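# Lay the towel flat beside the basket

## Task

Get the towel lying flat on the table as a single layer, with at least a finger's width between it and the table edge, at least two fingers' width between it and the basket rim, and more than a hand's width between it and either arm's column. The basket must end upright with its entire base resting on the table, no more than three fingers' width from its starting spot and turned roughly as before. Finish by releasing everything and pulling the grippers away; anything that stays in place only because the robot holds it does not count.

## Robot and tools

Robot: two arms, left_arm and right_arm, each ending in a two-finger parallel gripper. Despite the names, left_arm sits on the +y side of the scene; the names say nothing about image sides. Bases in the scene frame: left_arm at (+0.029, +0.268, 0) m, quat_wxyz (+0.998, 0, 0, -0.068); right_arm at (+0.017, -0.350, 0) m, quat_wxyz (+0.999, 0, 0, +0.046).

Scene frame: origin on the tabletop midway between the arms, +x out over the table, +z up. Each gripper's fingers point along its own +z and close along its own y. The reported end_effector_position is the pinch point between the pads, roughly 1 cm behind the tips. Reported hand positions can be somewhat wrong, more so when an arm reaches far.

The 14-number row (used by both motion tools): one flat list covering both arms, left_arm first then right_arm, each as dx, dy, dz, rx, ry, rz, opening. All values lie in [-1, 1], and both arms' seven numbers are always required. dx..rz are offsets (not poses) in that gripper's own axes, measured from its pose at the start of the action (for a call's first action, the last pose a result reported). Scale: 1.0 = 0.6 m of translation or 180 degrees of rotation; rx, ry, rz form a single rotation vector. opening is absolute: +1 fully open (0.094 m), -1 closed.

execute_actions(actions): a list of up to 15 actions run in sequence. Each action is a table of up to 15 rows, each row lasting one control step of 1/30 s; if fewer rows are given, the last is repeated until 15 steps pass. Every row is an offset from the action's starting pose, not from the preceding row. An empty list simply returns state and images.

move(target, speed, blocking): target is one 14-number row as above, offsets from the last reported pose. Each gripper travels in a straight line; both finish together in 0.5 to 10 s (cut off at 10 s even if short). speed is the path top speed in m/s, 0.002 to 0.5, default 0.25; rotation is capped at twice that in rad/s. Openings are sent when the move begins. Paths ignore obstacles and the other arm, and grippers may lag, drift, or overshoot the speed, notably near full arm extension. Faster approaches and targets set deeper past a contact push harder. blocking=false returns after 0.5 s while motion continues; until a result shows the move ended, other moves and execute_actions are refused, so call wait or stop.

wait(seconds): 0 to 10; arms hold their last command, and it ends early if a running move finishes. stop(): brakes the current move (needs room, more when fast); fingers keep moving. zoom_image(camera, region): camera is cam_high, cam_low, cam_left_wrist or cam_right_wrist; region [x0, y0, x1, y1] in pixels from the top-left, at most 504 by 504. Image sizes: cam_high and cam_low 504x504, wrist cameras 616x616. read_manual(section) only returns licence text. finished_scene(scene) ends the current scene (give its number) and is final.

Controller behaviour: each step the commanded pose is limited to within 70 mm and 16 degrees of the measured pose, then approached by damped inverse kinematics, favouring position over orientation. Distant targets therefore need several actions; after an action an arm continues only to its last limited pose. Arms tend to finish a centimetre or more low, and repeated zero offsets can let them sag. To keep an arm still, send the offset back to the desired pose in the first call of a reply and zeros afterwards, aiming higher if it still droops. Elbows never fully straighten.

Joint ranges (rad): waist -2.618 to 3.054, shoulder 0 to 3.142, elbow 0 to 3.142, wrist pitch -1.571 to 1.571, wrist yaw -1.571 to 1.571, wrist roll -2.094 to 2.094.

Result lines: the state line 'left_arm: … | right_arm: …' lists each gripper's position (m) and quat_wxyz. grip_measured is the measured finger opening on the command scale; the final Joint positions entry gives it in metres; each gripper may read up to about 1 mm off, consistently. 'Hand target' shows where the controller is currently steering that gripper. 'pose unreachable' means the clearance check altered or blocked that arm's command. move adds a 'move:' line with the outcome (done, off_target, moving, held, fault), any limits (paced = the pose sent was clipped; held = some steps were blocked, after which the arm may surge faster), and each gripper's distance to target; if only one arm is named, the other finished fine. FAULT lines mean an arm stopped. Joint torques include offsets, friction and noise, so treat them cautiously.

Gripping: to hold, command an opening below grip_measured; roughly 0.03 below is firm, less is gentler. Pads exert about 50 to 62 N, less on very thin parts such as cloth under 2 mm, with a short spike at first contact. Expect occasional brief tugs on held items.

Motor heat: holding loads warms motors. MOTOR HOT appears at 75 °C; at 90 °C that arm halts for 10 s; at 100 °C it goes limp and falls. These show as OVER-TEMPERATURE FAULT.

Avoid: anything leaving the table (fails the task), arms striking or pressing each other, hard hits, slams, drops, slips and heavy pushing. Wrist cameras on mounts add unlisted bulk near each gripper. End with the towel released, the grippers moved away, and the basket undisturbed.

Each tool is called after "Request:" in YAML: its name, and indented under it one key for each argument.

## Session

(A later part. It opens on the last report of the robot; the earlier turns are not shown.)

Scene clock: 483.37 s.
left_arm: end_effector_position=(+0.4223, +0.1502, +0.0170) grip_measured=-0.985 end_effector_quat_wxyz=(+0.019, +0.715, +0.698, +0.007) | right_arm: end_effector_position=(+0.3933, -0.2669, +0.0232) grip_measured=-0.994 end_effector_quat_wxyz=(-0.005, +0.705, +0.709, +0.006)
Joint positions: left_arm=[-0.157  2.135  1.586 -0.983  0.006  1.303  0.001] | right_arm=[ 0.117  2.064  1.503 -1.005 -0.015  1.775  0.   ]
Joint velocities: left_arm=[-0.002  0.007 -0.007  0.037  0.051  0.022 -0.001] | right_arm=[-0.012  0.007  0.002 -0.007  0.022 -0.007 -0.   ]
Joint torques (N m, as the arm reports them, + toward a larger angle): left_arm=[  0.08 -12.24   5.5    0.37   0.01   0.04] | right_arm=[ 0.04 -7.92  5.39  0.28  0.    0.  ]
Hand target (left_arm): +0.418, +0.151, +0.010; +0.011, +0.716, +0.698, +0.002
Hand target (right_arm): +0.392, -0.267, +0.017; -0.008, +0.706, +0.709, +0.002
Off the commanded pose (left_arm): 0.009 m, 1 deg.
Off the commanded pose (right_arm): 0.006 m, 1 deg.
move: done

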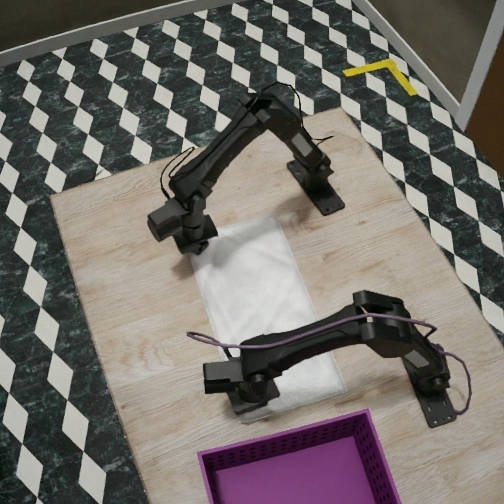

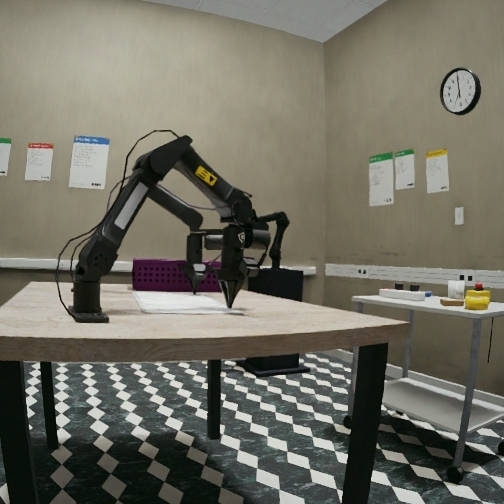

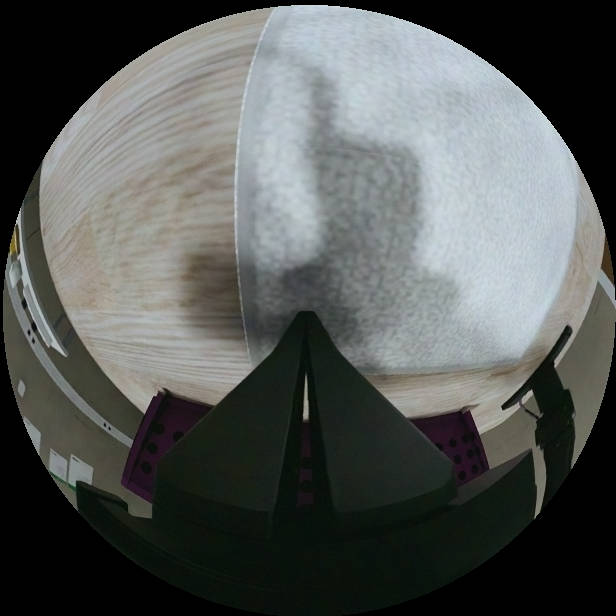

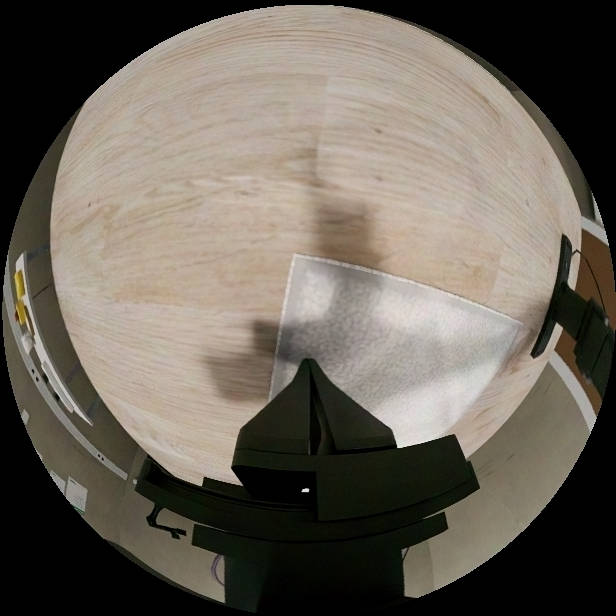

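Request:
move:
  target: [0,0.085,0.010,0,0,0,-1,0,0.085,0.012,0,0,0,-1]
  speed: 0.03

Scene clock: 487.07 s.
left_arm: end_effector_position=(+0.4705, +0.1465, +0.0174) grip_measured=-0.985 end_effector_quat_wxyz=(+0.024, +0.715, +0.699, +0.010) | right_arm: end_effector_position=(+0.4353, -0.2634, +0.0199) grip_measured=-0.994 end_effector_quat_wxyz=(-0.009, +0.704, +0.710, +0.001)
Joint positions: left_arm=[-0.134  2.312  1.88  -1.089  0.006  1.324  0.001] | right_arm=[ 0.105  2.241  1.771 -1.111 -0.015  1.758  0.   ]
Joint velocities: left_arm=[-0.007  0.007  0.012  0.066 -0.066  0.007 -0.   ] | right_arm=[-0.007 -0.007  0.002  0.007  0.022 -0.051 -0.001]
Joint torques (N m, as the arm reports them, + toward a larger angle): left_arm=[  0.53 -12.72   9.33   0.25   0.02   0.13] | right_arm=[-1.   -8.45  8.07  0.33  0.01 -0.14]
Hand target (left_arm): +0.473, +0.149, +0.013; +0.019, +0.715, +0.698, +0.007
Hand target (right_arm): +0.444, -0.267, +0.016; -0.005, +0.706, +0.709, +0.006
Off the commanded pose (left_arm): 0.006 m, 1 deg.
Off the commanded pose (right_arm): 0.010 m, 1 deg.
move: done

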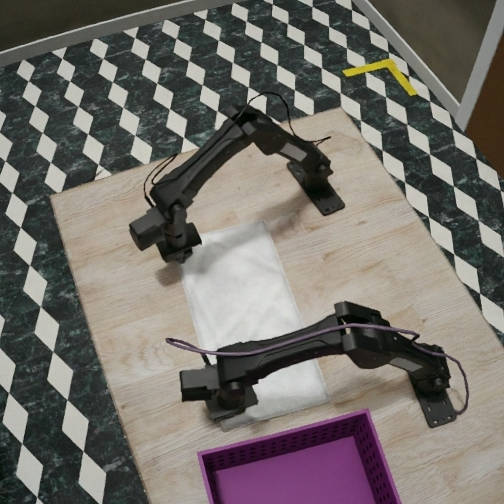

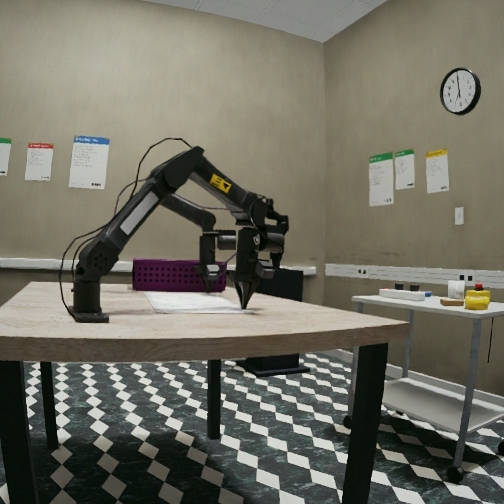

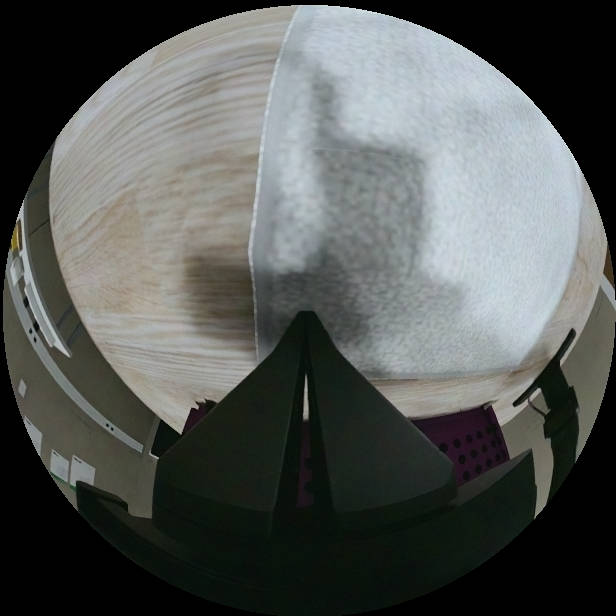

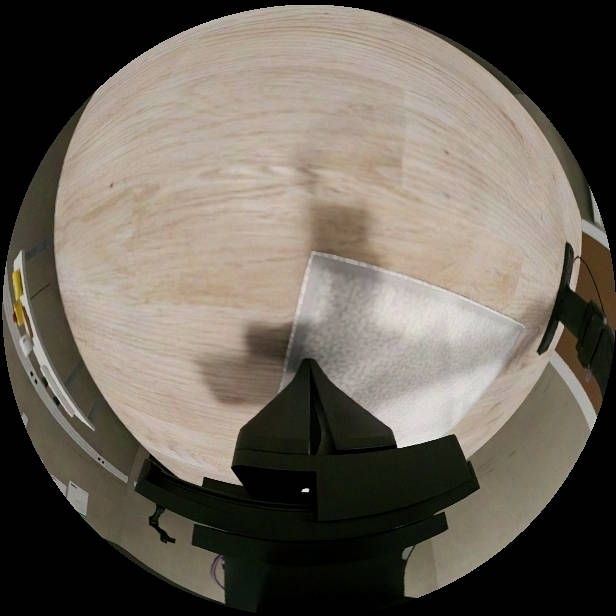

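Request:
move:
  target: [0,-0.1,-0.2,0,0,0,-1,0,-0.1,-0.2,0,0,0,-1]
  speed: 0.15

Scene clock: 490.30 s.
left_arm: end_effector_position=(+0.4117, +0.1518, +0.1352) grip_measured=-0.985 end_effector_quat_wxyz=(+0.034, +0.715, +0.698, +0.015) | right_arm: end_effector_position=(+0.3779, -0.2699, +0.1254) grip_measured=-0.994 end_effector_quat_wxyz=(-0.018, +0.705, +0.709, -0.013)
Joint positions: left_arm=[-0.16   2.005  1.864 -1.355  0.006  1.3    0.001] | right_arm=[ 0.118  1.993  1.809 -1.428 -0.015  1.775  0.   ]
Joint velocities: left_arm=[-0.012  0.007 -0.007  0.037 -0.037 -0.007  0.   ] | right_arm=[ 0.007  0.002 -0.002 -0.066  0.051  0.051  0.001]
Joint torques (N m, as the arm reports them, + toward a larger angle): left_arm=[ -0.4  -12.36   6.5    0.22  -0.02  -0.13] | right_arm=[  0.84 -10.3    8.62   0.03  -0.01   0.09]
Hand target (left_arm): +0.405, +0.151, +0.134; +0.024, +0.715, +0.699, +0.010
Hand target (right_arm): +0.378, -0.266, +0.141; -0.009, +0.704, +0.710, +0.001
Off the commanded pose (left_arm): 0.007 m, 1 deg.
Off the commanded pose (right_arm): 0.016 m, 2 deg.
move: off_target (right_arm)

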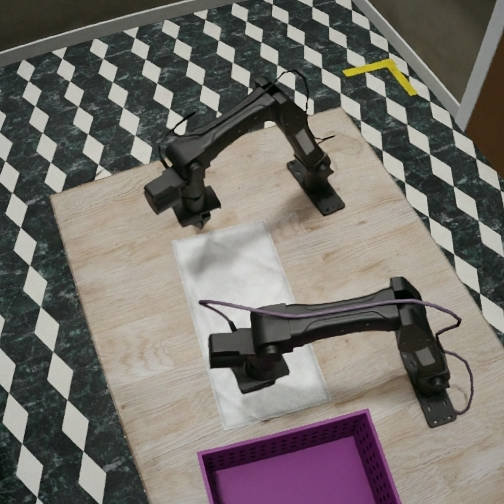

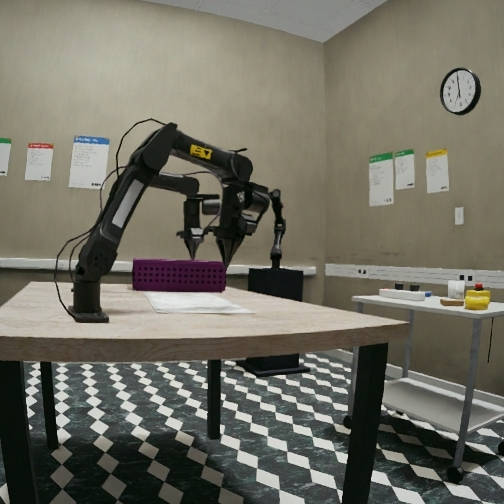

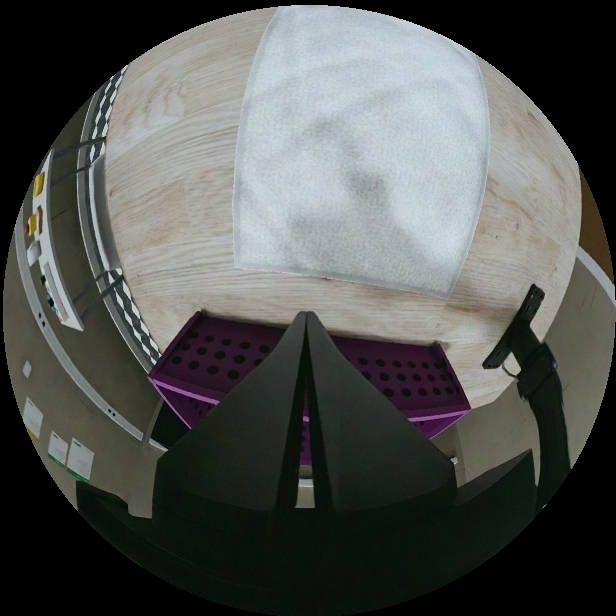

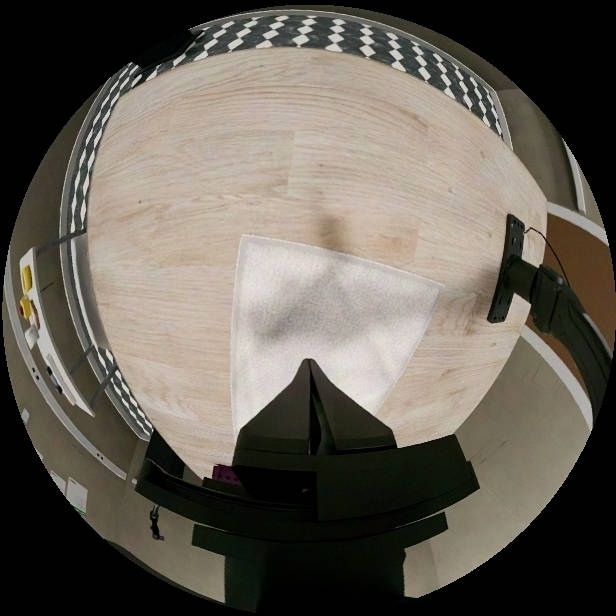

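Request:
move:
  target: [0.13,-0.42,-0.2,-0.1,0,0,-1,-0.14,-0.385,-0.18,-0.1,0,0,-1]
  speed: 0.25

Scene clock: 500.73 s.
left_arm: end_effector_position=(+0.1623, +0.2342, +0.2457) grip_measured=-0.985 end_effector_quat_wxyz=(+0.198, +0.697, +0.675, +0.140) | right_arm: end_effector_position=(+0.1567, -0.3552, +0.2460) grip_measured=-0.994 end_effector_quat_wxyz=(+0.172, +0.688, +0.687, +0.160)
Joint positions: left_arm=[-0.234  0.766  1.231 -1.552 -0.086  1.254  0.001] | right_arm=[-0.135  0.784  1.241 -1.554 -0.002  1.529  0.   ]
Joint velocities: left_arm=[ 0.007 -0.012  0.002 -0.007  0.022 -0.022 -0.   ] | right_arm=[-0.002 -0.012  0.007 -0.007 -0.022 -0.051 -0.   ]
Joint torques (N m, as the arm reports them, + toward a larger angle): left_arm=[ 0.33  0.56  3.07  0.91 -0.1  -0.03] | right_arm=[-0.88  0.63  4.86  0.92 -0.06 -0.05]
Hand target (left_arm): +0.155, +0.239, +0.234; +0.176, +0.698, +0.682, +0.132
Hand target (right_arm): +0.155, -0.356, +0.244; +0.171, +0.688, +0.687, +0.159
Off the commanded pose (left_arm): 0.014 m, 6 deg.
Off the commanded pose (right_arm): 0.006 m, 12 deg.
joint sent to its limit (left arm) — the command would take joint 4 (wrist pitch) past its lower limit, so that joint was sent only as far as its limit.
joint sent to its limit (right arm) — the command would take joint 4 (wrist pitch) past its lower limit, so that joint was sent only as far as its limit.
move: off_target (left_arm, right_arm)

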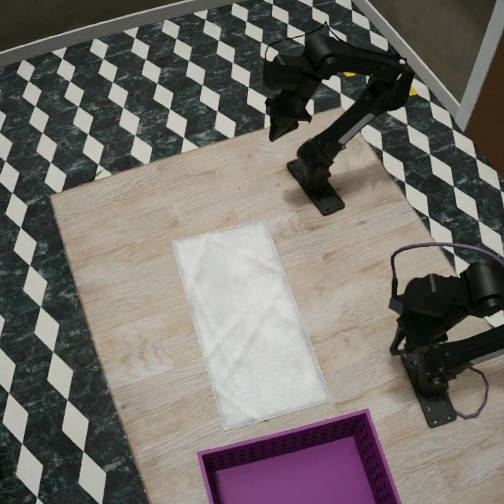

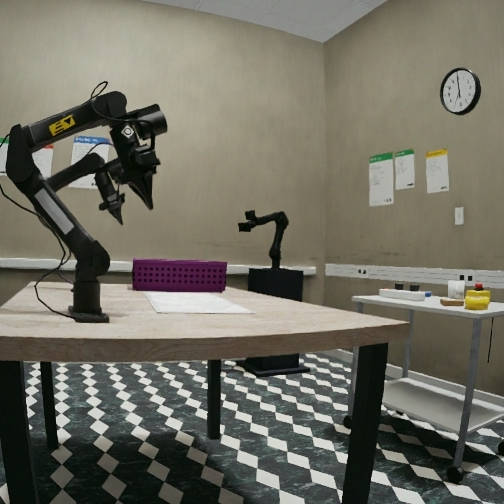

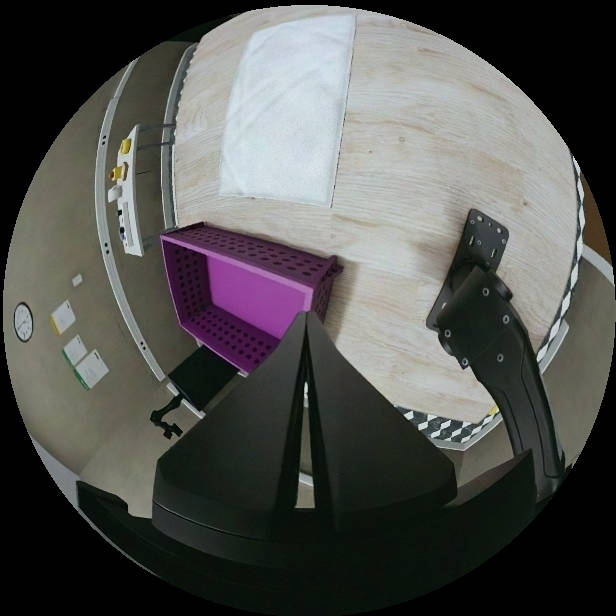

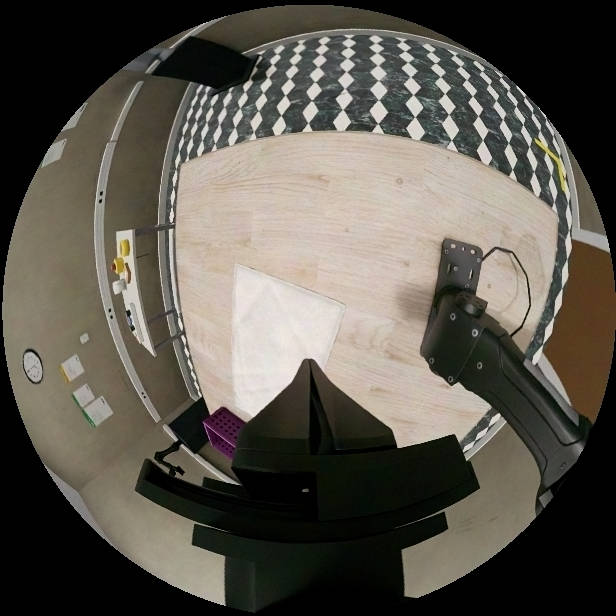

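Request:
finished_scene:
  scene: 2

The scene is finished: the task was done.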